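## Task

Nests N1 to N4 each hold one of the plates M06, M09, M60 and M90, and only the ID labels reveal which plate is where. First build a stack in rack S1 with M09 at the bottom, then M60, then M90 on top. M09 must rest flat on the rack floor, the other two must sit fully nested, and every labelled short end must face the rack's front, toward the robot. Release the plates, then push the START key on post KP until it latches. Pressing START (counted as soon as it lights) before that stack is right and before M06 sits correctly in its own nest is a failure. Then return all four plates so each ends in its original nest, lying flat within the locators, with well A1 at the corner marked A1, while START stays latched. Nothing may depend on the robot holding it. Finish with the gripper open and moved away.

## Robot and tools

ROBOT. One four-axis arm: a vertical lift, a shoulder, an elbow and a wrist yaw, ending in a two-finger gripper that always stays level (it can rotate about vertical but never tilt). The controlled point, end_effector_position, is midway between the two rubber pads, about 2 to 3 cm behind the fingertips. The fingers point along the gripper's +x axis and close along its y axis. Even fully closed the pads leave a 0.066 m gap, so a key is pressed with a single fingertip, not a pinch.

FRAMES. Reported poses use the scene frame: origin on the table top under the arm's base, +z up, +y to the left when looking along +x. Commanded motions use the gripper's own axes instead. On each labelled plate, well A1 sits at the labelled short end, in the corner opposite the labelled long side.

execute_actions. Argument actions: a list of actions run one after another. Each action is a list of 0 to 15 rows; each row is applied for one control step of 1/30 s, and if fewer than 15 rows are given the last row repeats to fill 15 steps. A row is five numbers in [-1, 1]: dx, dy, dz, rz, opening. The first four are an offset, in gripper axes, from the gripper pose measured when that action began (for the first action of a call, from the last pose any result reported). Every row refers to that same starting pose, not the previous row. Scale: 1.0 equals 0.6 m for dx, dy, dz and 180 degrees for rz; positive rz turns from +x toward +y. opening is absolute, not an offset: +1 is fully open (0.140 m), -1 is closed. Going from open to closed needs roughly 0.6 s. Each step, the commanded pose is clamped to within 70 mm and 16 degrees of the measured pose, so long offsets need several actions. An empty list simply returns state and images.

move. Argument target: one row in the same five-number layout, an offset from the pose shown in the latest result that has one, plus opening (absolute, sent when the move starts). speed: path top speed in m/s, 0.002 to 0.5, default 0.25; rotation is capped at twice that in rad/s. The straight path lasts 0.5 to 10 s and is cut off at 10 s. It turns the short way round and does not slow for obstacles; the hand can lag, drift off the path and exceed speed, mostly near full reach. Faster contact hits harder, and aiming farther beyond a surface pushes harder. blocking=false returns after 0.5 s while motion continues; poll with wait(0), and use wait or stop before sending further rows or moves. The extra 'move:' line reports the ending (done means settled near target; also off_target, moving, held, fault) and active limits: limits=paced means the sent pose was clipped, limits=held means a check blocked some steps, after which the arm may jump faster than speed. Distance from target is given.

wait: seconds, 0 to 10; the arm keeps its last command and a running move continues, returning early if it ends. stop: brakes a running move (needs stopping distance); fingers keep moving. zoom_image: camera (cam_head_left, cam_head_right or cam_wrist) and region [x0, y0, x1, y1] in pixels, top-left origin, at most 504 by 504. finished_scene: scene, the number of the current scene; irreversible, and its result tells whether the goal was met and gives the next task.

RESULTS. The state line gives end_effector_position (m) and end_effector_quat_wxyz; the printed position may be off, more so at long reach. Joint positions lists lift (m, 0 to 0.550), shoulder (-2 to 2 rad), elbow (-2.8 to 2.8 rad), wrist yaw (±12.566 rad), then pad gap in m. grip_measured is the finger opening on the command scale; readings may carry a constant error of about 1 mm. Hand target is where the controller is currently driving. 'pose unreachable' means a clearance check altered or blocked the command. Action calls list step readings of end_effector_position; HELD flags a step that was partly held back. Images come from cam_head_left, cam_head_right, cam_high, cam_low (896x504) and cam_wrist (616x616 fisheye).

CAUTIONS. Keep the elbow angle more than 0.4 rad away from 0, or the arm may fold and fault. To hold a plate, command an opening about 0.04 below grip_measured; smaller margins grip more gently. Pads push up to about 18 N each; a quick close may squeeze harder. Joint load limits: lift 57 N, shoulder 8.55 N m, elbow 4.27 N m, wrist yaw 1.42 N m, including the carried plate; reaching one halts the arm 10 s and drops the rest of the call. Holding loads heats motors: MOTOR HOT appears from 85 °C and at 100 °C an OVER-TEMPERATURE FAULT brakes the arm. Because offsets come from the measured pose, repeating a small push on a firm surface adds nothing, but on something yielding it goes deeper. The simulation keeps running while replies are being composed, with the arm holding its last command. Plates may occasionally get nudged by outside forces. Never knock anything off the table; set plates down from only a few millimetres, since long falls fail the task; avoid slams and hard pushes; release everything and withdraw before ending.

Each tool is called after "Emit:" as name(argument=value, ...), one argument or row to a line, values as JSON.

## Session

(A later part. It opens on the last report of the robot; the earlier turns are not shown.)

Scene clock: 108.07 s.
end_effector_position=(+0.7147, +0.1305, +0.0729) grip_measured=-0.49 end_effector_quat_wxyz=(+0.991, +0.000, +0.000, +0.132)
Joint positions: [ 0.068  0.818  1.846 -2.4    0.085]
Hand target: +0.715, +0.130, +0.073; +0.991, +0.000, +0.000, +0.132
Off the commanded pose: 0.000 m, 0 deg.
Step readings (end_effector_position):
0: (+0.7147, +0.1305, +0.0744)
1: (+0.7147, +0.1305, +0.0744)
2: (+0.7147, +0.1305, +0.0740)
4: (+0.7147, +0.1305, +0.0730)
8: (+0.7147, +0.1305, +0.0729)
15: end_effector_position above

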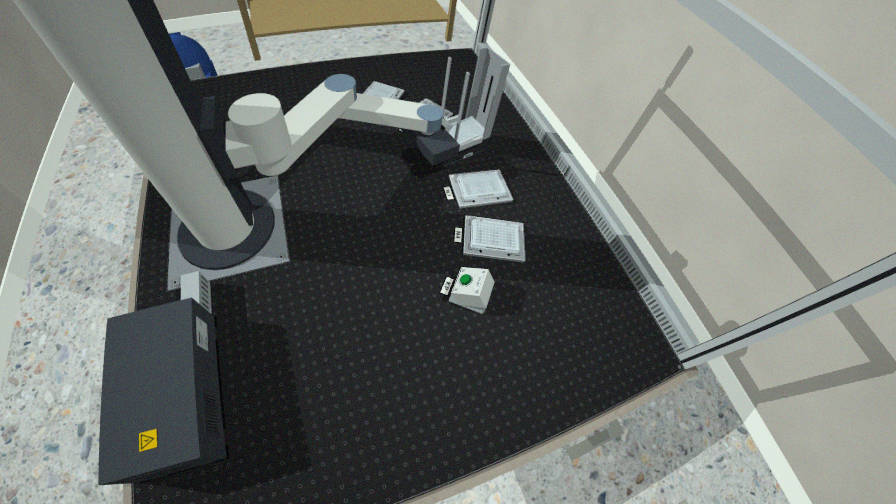

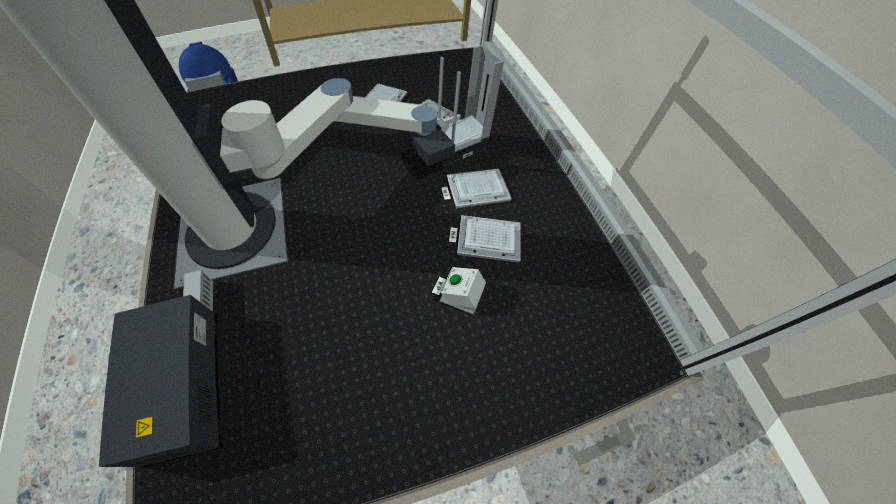

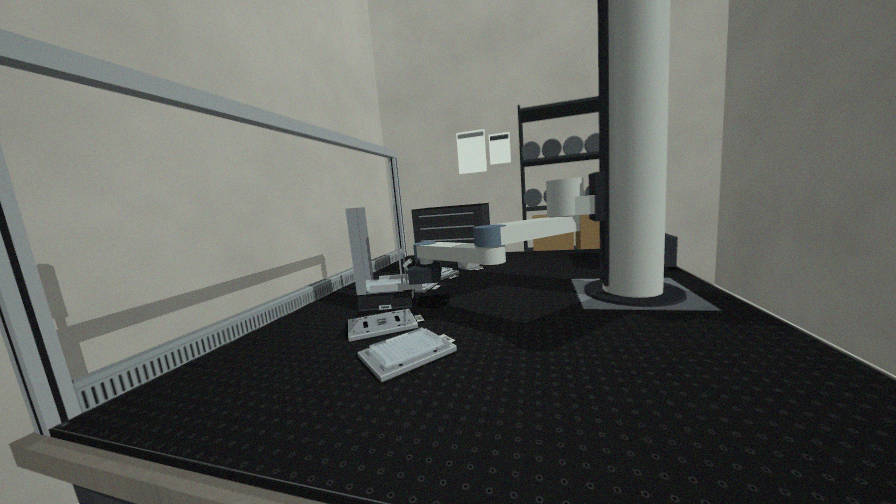

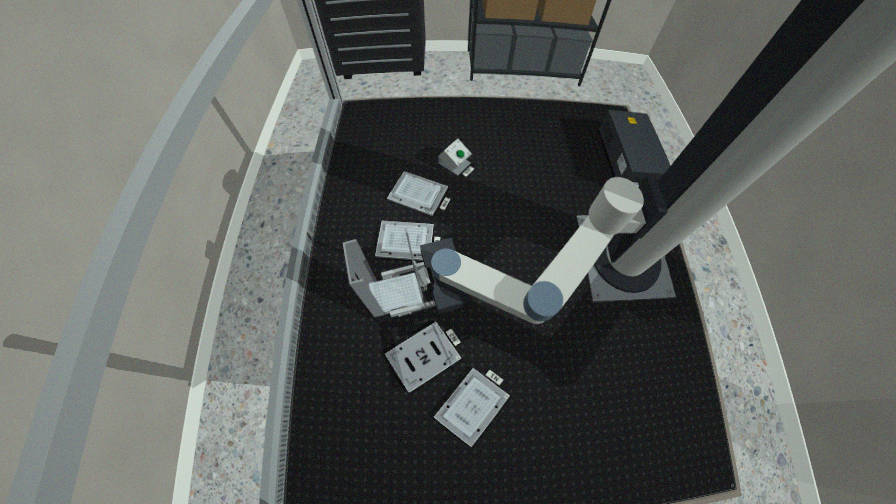

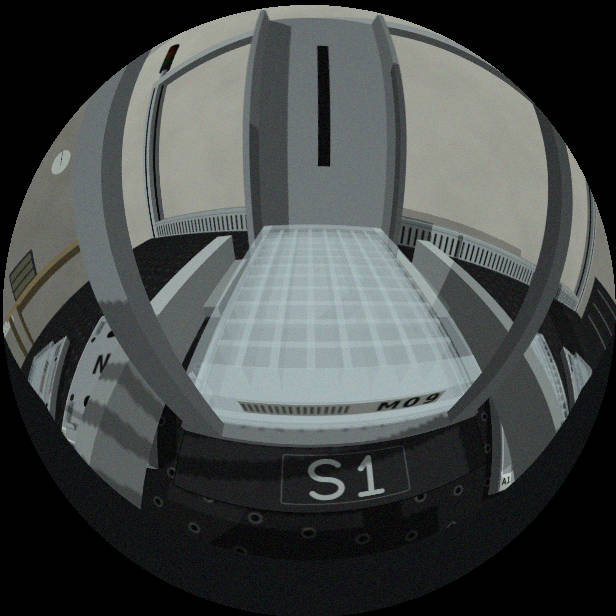

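Emit:
execute_actions(
  actions=[
    [[0,0,-0.001,0,-0.54],[0,0,-0.002,0,-0.54]],
  ],
)

Emit:
zoom_image(
  camera="cam_wrist",
  region=[240,200,410,270],
)

Emit:
zoom_image(
  camera="cam_wrist",
  region=[170,380,330,470],
)

Scene clock: 109.07 s.
end_effector_position=(+0.7147, +0.1305, +0.0719) grip_measured=-0.49 end_effector_quat_wxyz=(+0.991, +0.000, +0.000, +0.132)
Joint positions: [ 0.067  0.818  1.846 -2.4    0.085]
Hand target: +0.715, +0.130, +0.072; +0.991, +0.000, +0.000, +0.132
Off the commanded pose: 0.000 m, 0 deg.
Step readings (end_effector_position):
0: (+0.7147, +0.1305, +0.0729)
1: (+0.7147, +0.1305, +0.0729)
2: (+0.7147, +0.1305, +0.0725)
4: (+0.7147, +0.1305, +0.0719)
8: (+0.7147, +0.1305, +0.0719)
15: end_effector_position above

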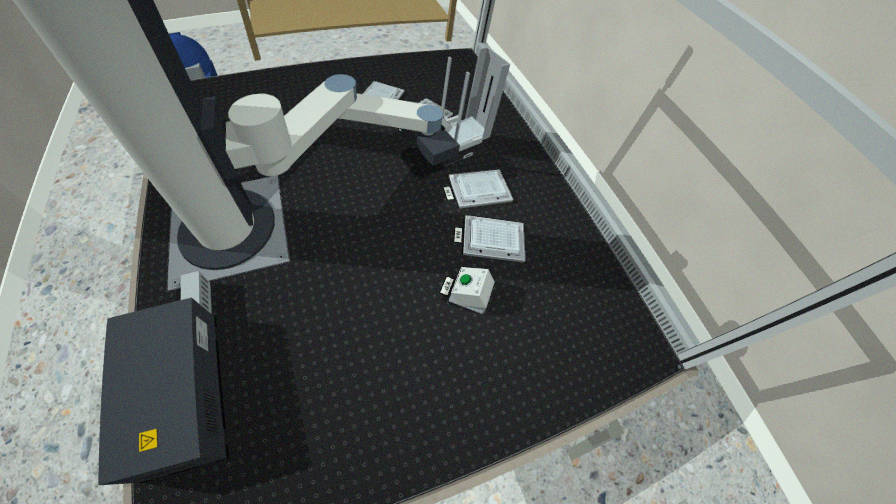

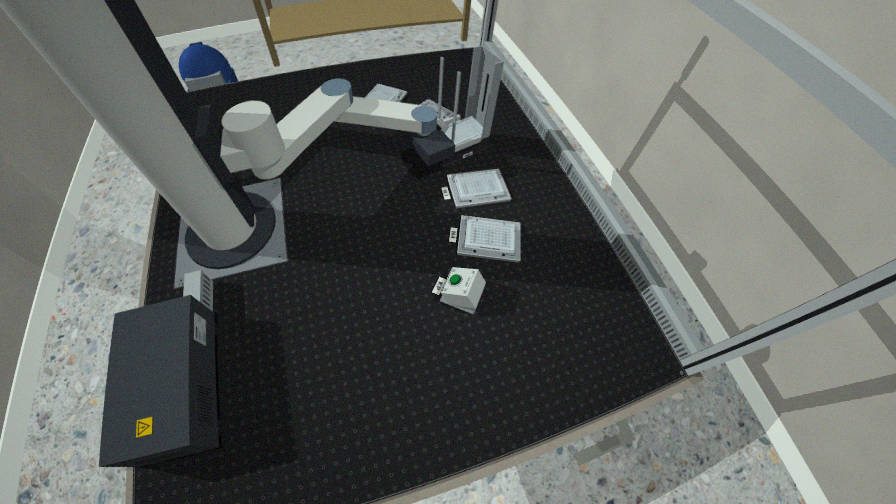

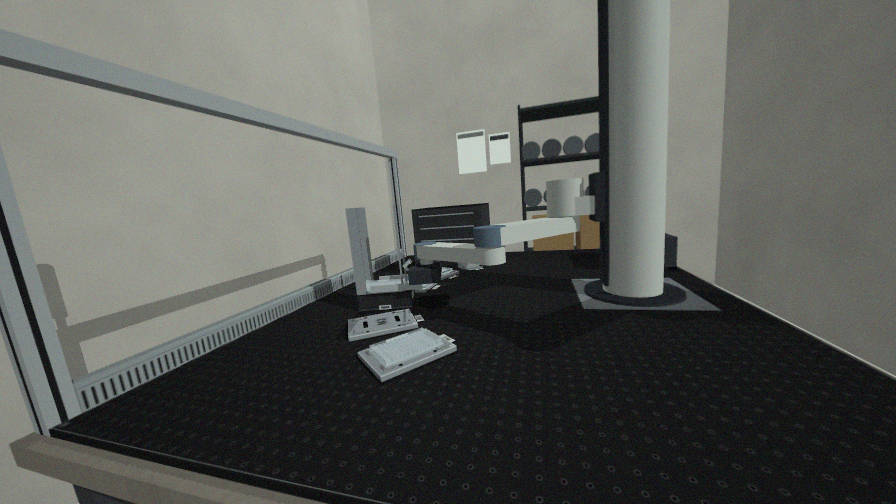

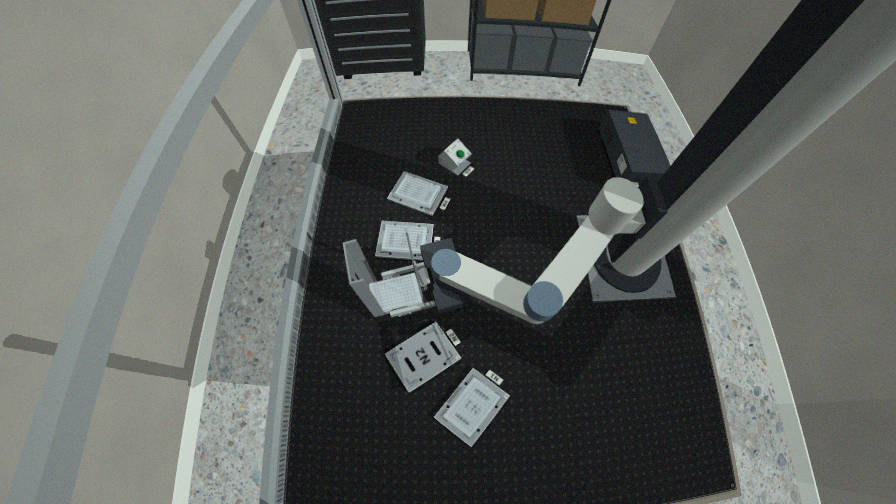

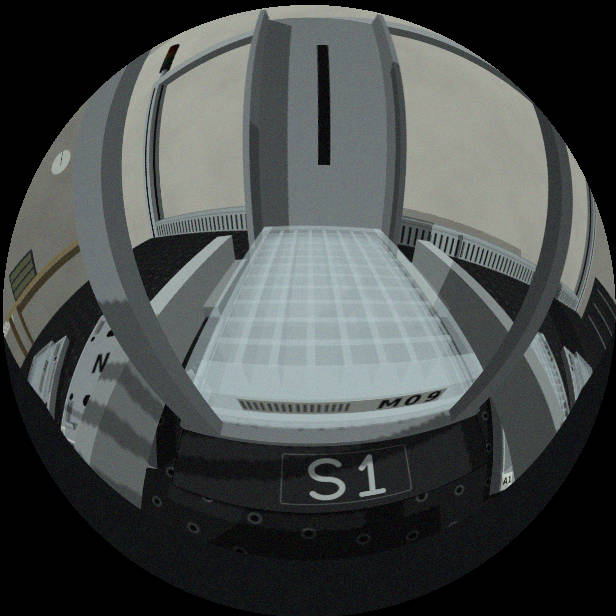

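Region (240, 200, 410, 270) of cam_wrist's 616x616 image, scaled by 2.965, with more detail than that image has; it fills the top 208 rows of this view, and the rest is white.

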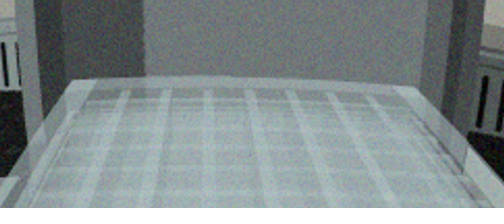

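Region (170, 380, 330, 470) of cam_wrist's 616x616 image, scaled by 3.150, with more detail than that image has; it fills the top 284 rows of this view, and the rest is white.

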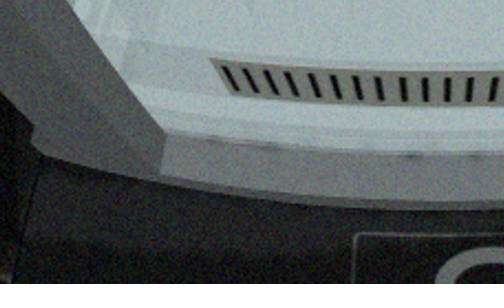

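Emit:
execute_actions(
  actions=[
    [[0,0,0,0,-0.47],[0,0,0,0,-0.45],[0,0,0,0,-0.4],[0,0,0,0,-0.3],[0,0,0,0,-0.2],[0,0,0,0,-0.1],[0,0,0,0,0.0]],
  ],
)

Emit:
zoom_image(
  camera="cam_wrist",
  region=[150,180,530,520],
)

Scene clock: 110.17 s.
end_effector_position=(+0.7147, +0.1305, +0.0719) grip_measured=+0.00 end_effector_quat_wxyz=(+0.991, +0.000, +0.000, +0.132)
Joint positions: [ 0.067  0.818  1.846 -2.4    0.103]
Hand target: +0.715, +0.131, +0.072; +0.991, +0.000, +0.000, +0.132
Off the commanded pose: 0.000 m, 0 deg.
Step readings (end_effector_position):
0: (+0.7147, +0.1305, +0.0719)
1: (+0.7147, +0.1305, +0.0719)
2: (+0.7147, +0.1305, +0.0719)
4: (+0.7147, +0.1305, +0.0719)
8: (+0.7147, +0.1305, +0.0719)
15: end_effector_position above

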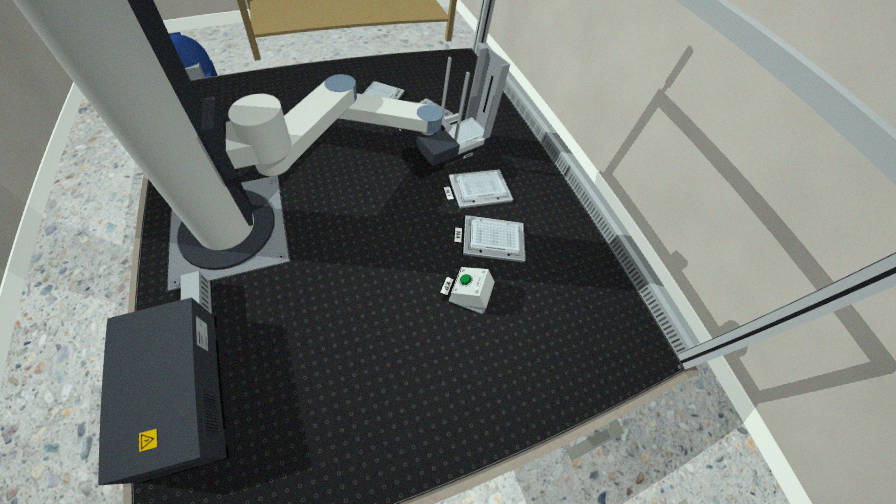

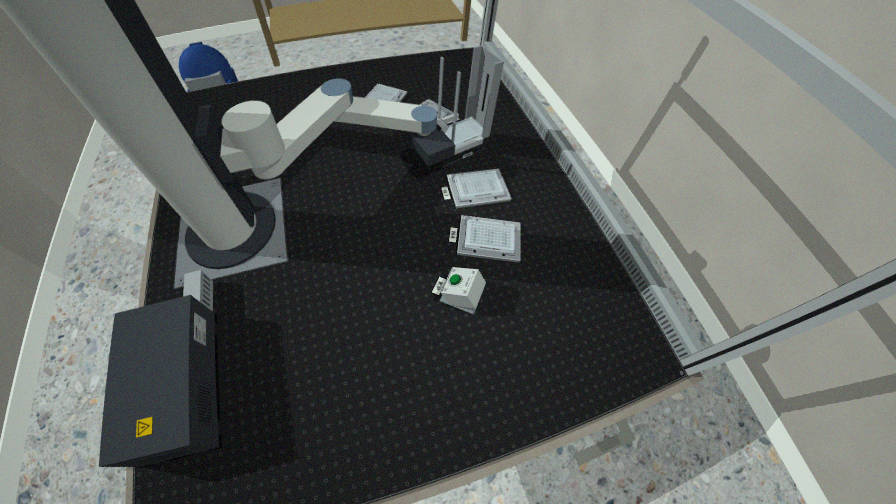

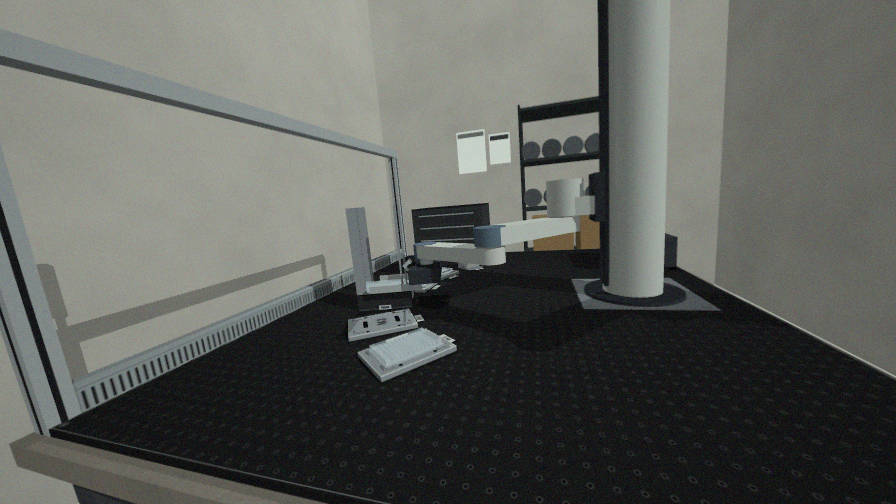

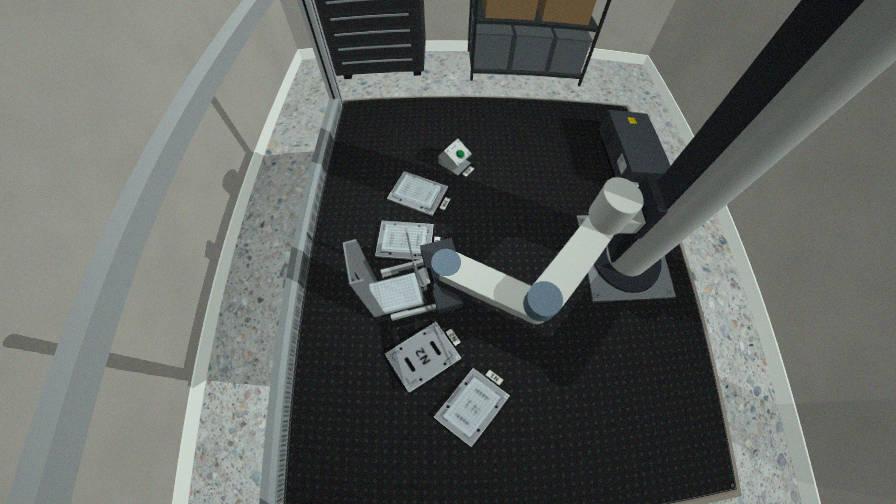

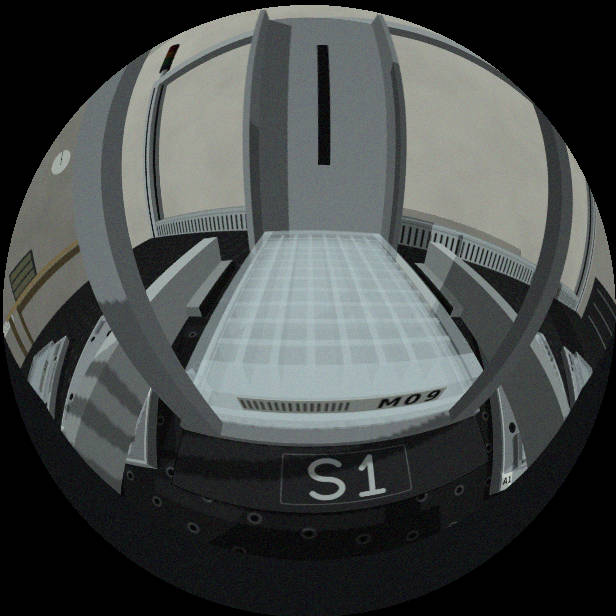

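Region (150, 180, 530, 520) of cam_wrist's 616x616 image, scaled by 1.326, with more detail than that image has; it fills the top 451 rows of this view, and the rest is white.

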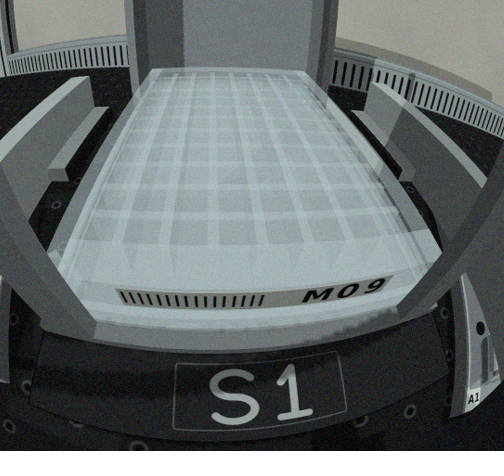

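Emit:
execute_actions(
  actions=[
    [[0,0,0.02,0,0.1],[0,0,0.022,0,0.1],[0,0,0.022,0,0.1],[0,0,0.022,0,0.1],[-0.03,0,0.022,0,0.1],[-0.06,0,0.022,0,0.1],[-0.09,0,0.022,0,0.1],[-0.12,0,0.022,0,0.1],[-0.15,0,0.022,0,0.1],[-0.18,0,0.022,0,0.1],[-0.195,0,0.022,0,0.1]],
  ],
)

Scene clock: 112.17 s.
end_effector_position=(+0.6330, +0.1061, +0.0851) grip_measured=+0.10 end_effector_quat_wxyz=(+0.992, +0.000, +0.000, +0.127)
Joint positions: [ 0.08   1.008  1.369 -2.122  0.107]
Hand target: +0.609, +0.101, +0.085; +0.992, +0.000, +0.000, +0.129
Off the commanded pose: 0.032 m, 0 deg.
Step readings (end_effector_position):
0: (+0.7147, +0.1305, +0.0719)
1: (+0.7147, +0.1305, +0.0719)
2: (+0.7147, +0.1305, +0.0729)
4: (+0.7147, +0.1305, +0.0803)
8: (+0.7043, +0.1283, +0.0852)
15: end_effector_position above

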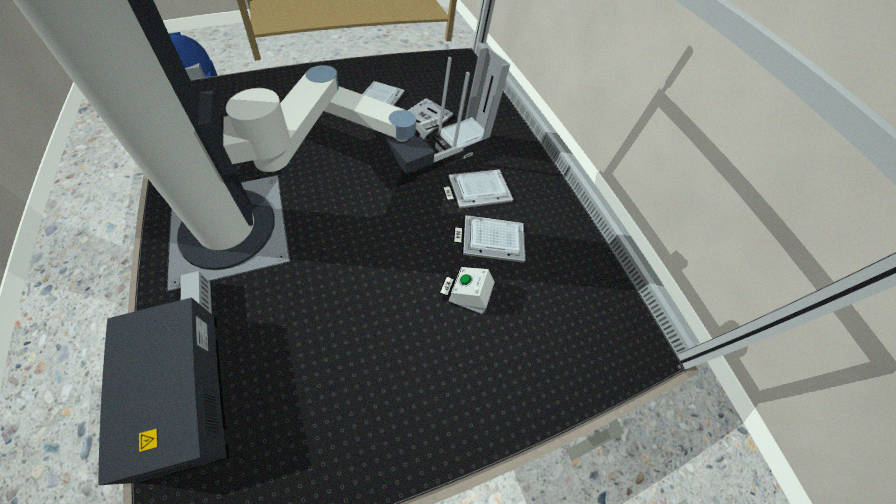

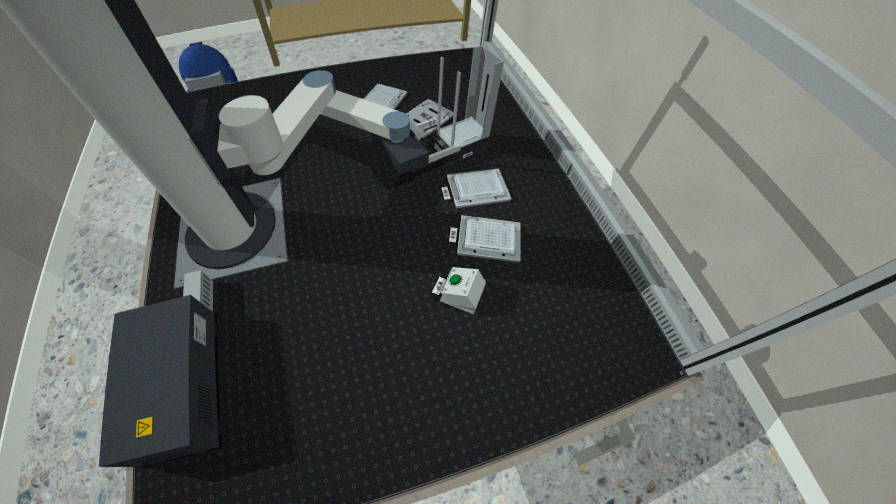

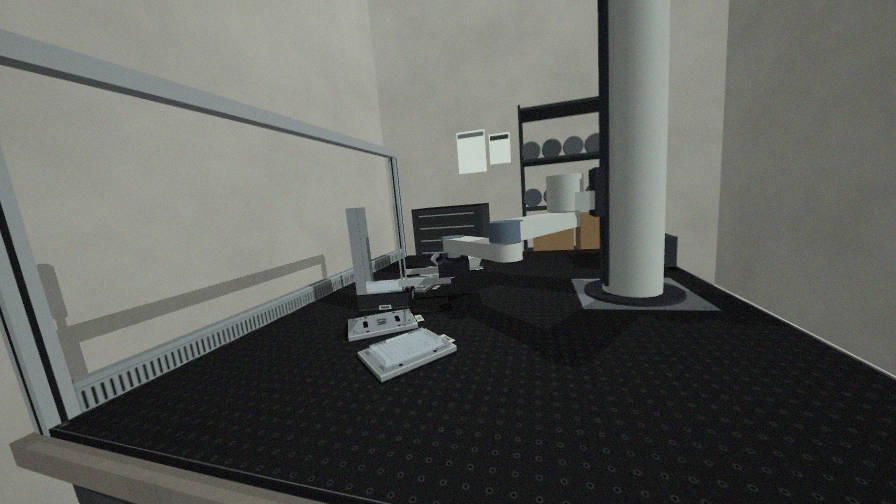

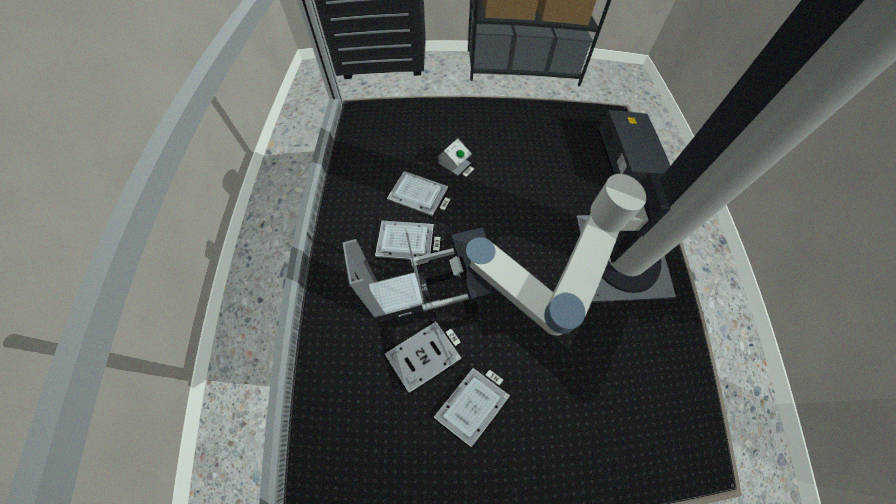

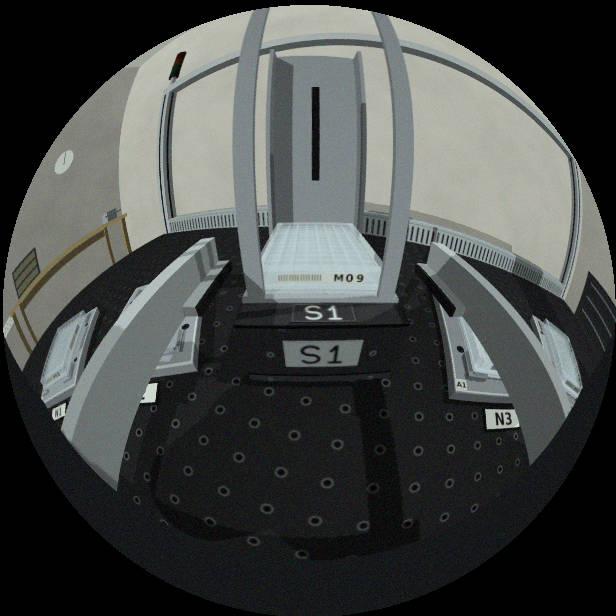

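Emit:
execute_actions(
  actions=[],
)

Scene clock: 112.63 s.
end_effector_position=(+0.6092, +0.1010, +0.0851) grip_measured=+0.10 end_effector_quat_wxyz=(+0.992, +0.000, +0.000, +0.129)
Joint positions: [ 0.08   1.054  1.25  -2.045  0.107]
Hand target: +0.609, +0.101, +0.085; +0.992, +0.000, +0.000, +0.129
Off the commanded pose: 0.008 m, 0 deg.

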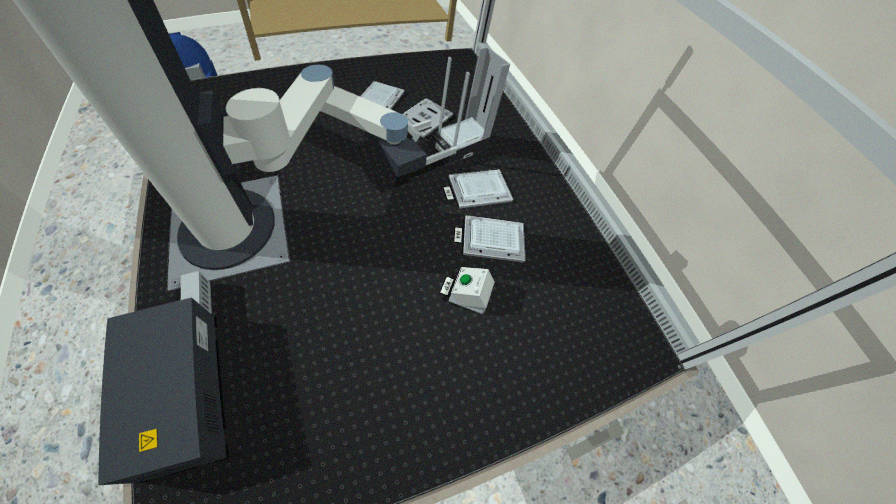

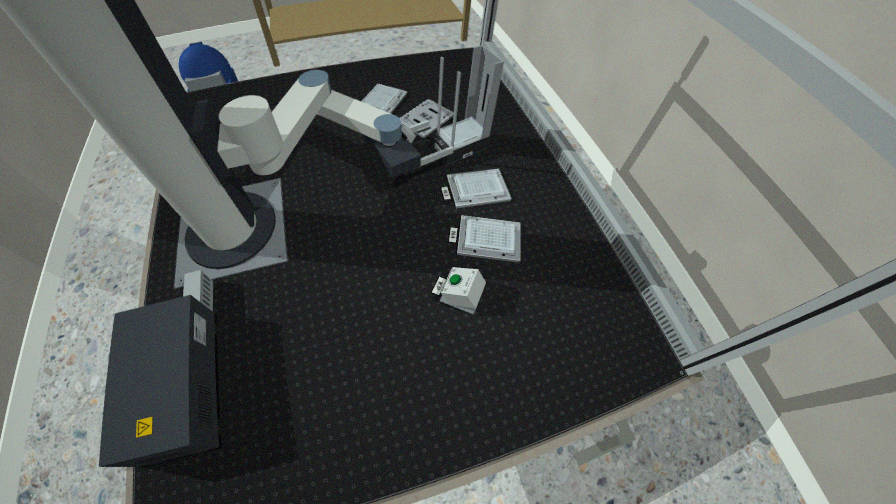

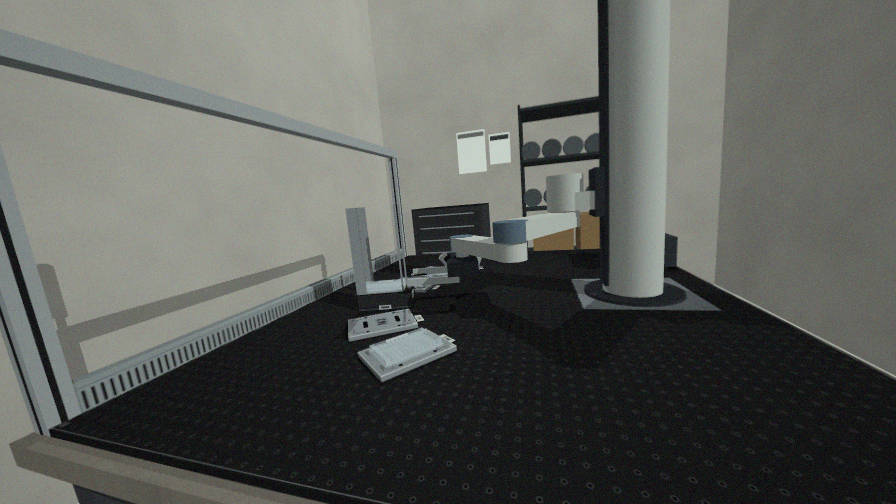

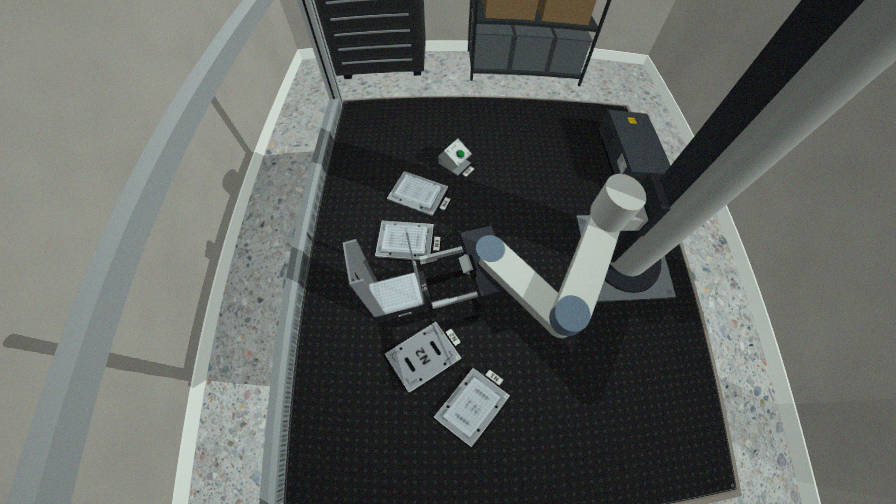

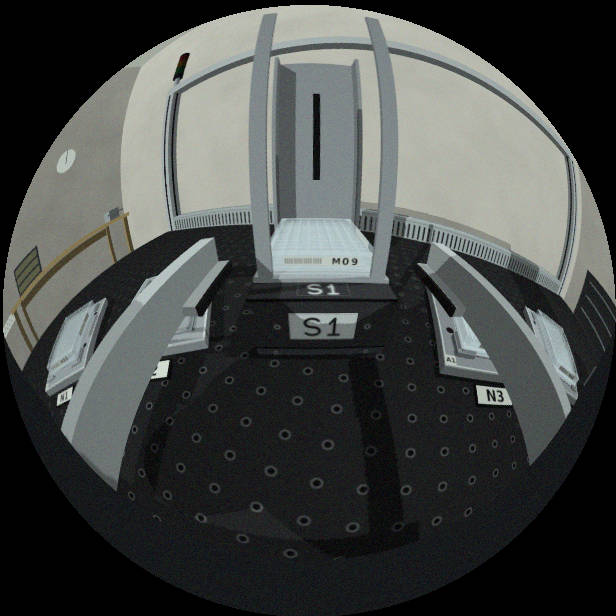

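Emit:
move(
  target=[-0.0923,-0.2316,0,-0.1157,0.1],
  speed=0.3,
)

Scene clock: 114.30 s.
end_effector_position=(+0.5912, -0.0476, +0.0851) grip_measured=+0.10 end_effector_quat_wxyz=(+0.999, +0.000, +0.000, -0.053)
Joint positions: [ 0.08   0.769  1.123 -1.997  0.107]
Hand target: +0.591, -0.047, +0.085; +0.999, +0.000, +0.000, -0.052
Off the commanded pose: 0.000 m, 0 deg.
move: done

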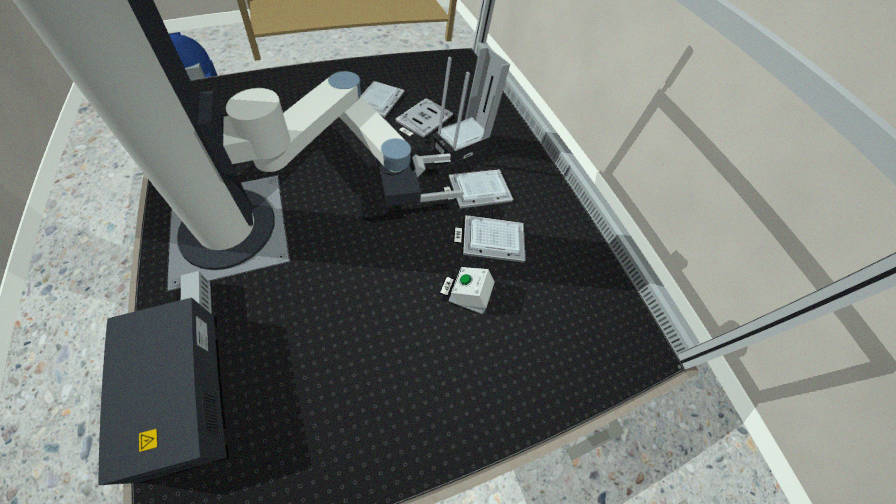

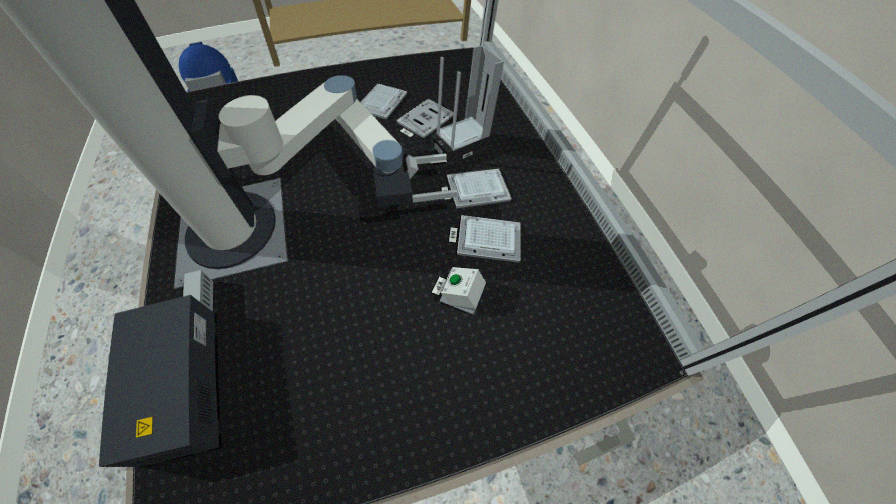

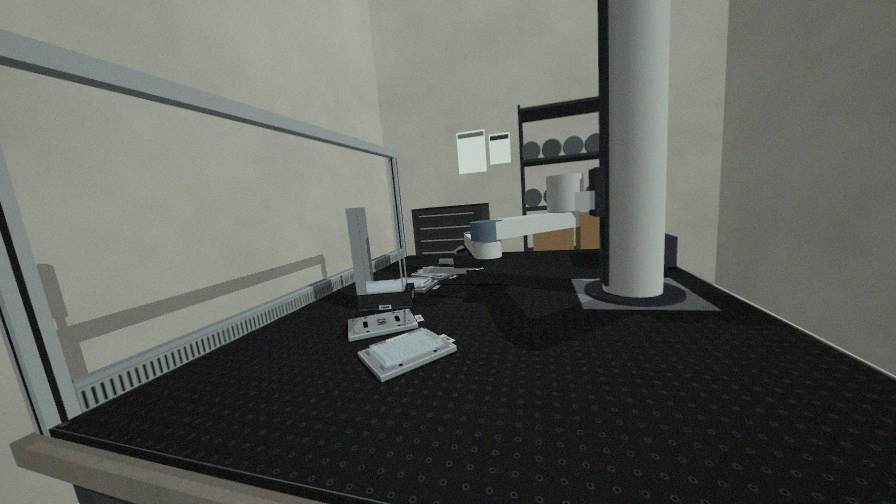

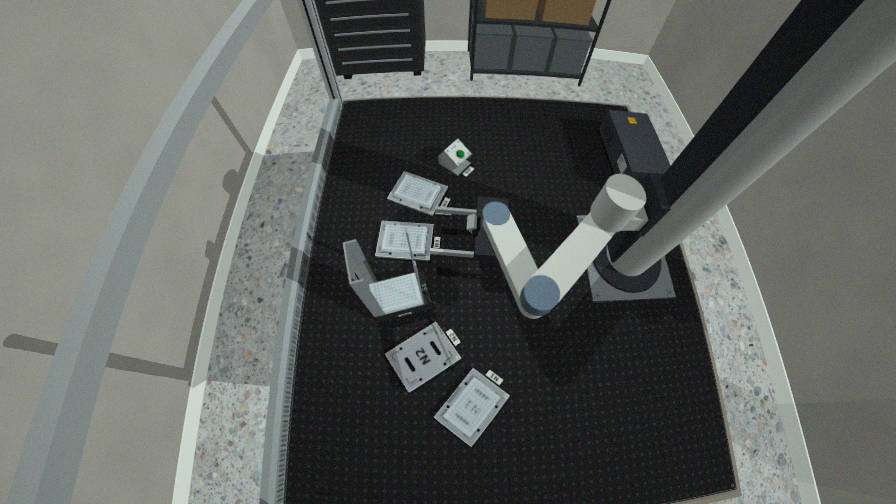

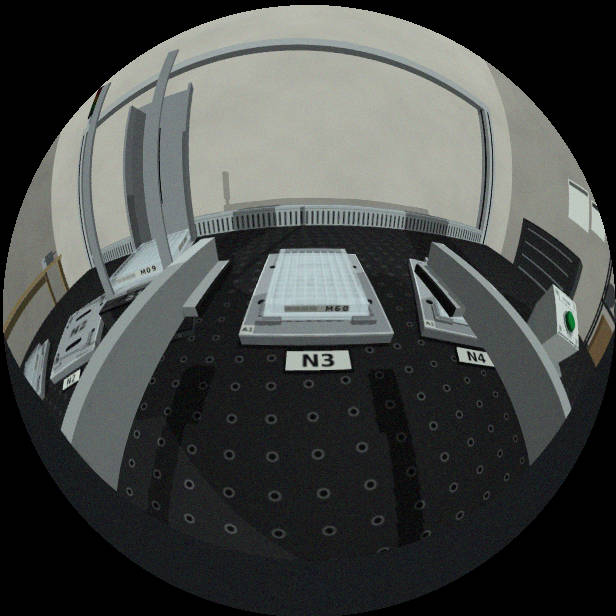

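Emit:
move(
  target=[0.2,0,-0.0417,0,0.1],
  speed=0.25,
)

Emit:
zoom_image(
  camera="cam_wrist",
  region=[130,200,510,500],
)

Scene clock: 115.60 s.
end_effector_position=(+0.7106, -0.0602, +0.0601) grip_measured=+0.10 end_effector_quat_wxyz=(+0.999, +0.000, +0.000, -0.052)
Joint positions: [ 0.055  0.52   1.744 -2.369  0.107]
Hand target: +0.711, -0.060, +0.060; +0.999, +0.000, +0.000, -0.053
Off the commanded pose: 0.000 m, 0 deg.
move: done

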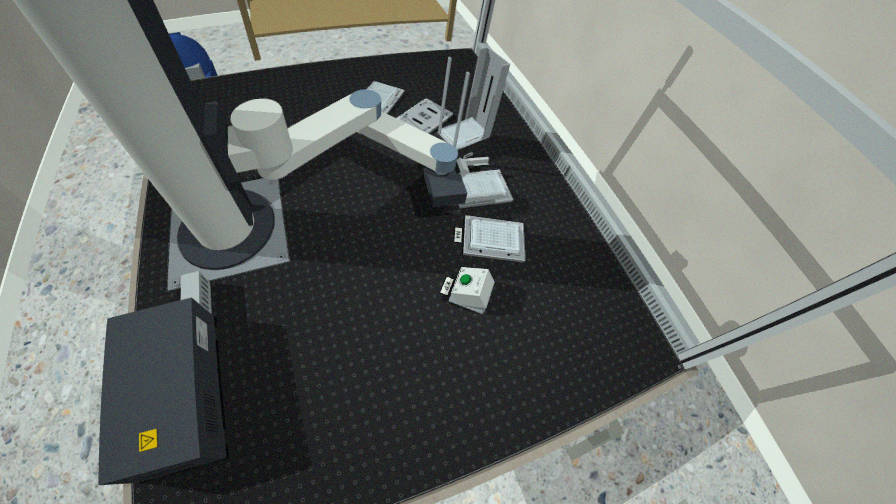

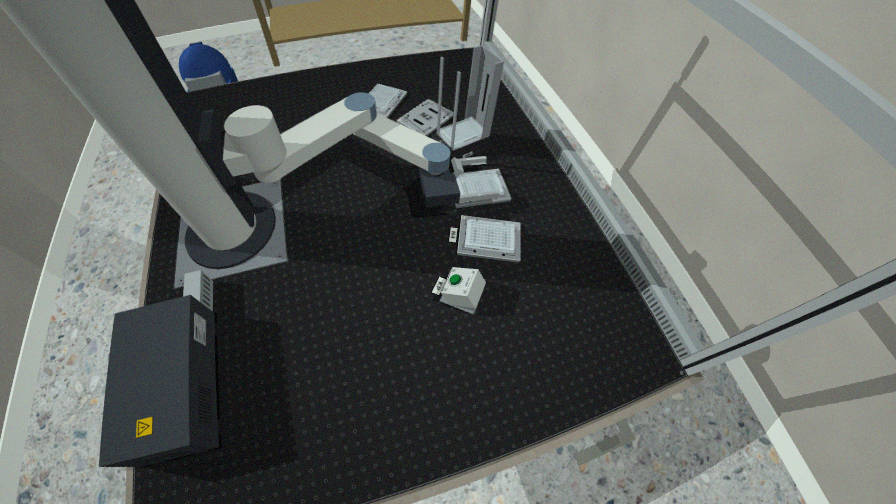

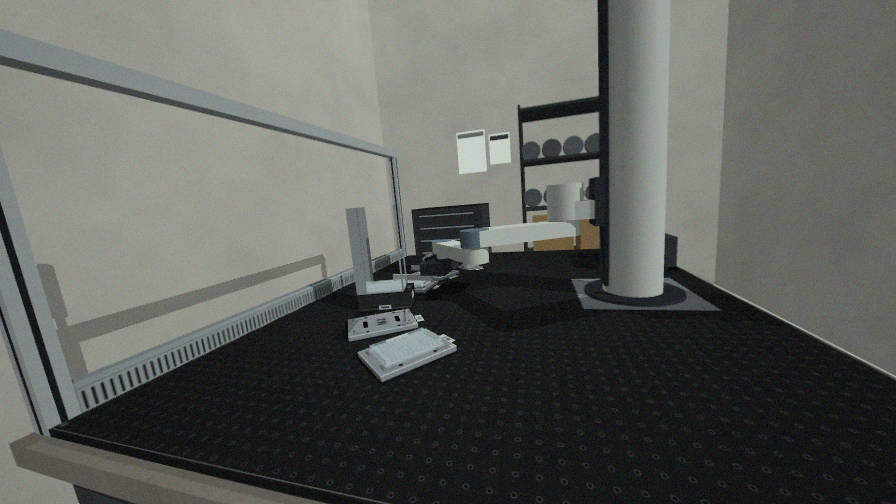

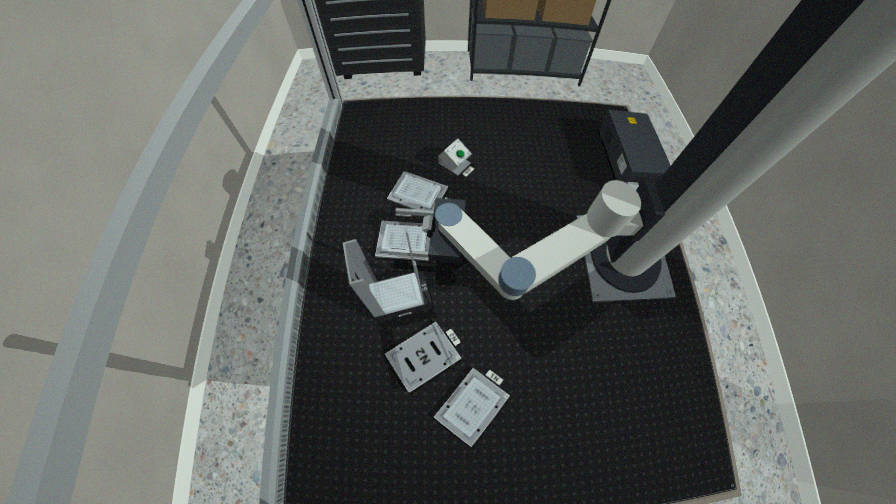

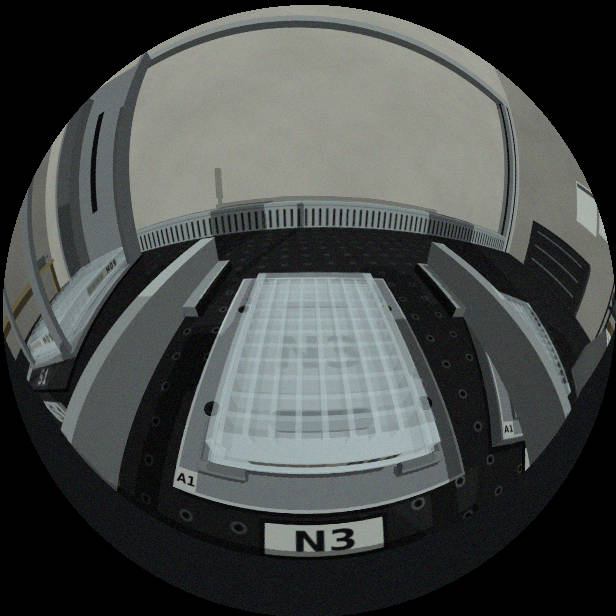

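Region (130, 200, 510, 500) of cam_wrist's 616x616 image, scaled by 1.326, with more detail than that image has; it fills the top 398 rows of this view, and the rest is white.

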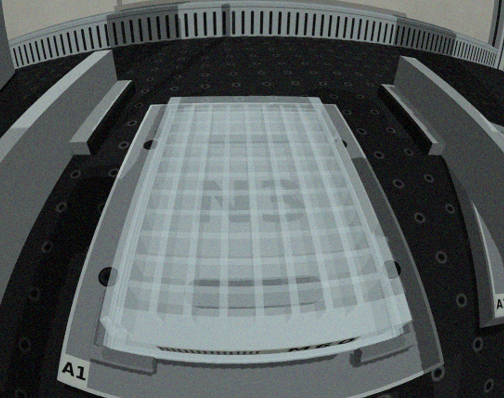

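Emit:
zoom_image(
  camera="cam_wrist",
  region=[170,410,310,500],
)

Emit:
zoom_image(
  camera="cam_wrist",
  region=[340,410,480,500],
)

Emit:
zoom_image(
  camera="cam_wrist",
  region=[225,255,415,325],
)

Region (170, 410, 310, 500) of cam_wrist's 616x616 image, scaled by 3.600, with more detail than that image has; it fills the top 324 rows of this view, and the rest is white.

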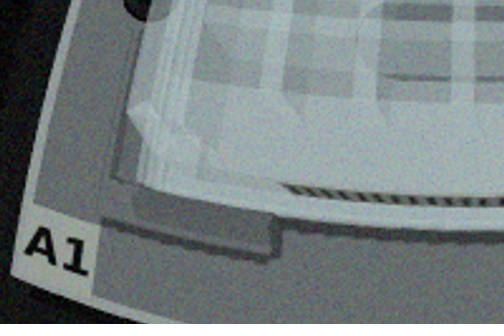

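Region (340, 410, 480, 500) of cam_wrist's 616x616 image, scaled by 3.600, with more detail than that image has; it fills the top 324 rows of this view, and the rest is white.

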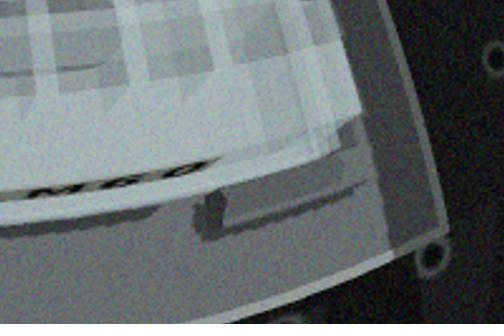

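Region (225, 255, 415, 325) of cam_wrist's 616x616 image, scaled by 2.653, with more detail than that image has; it fills the top 186 rows of this view, and the rest is white.

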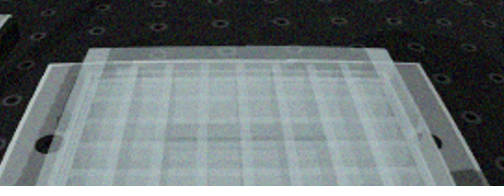

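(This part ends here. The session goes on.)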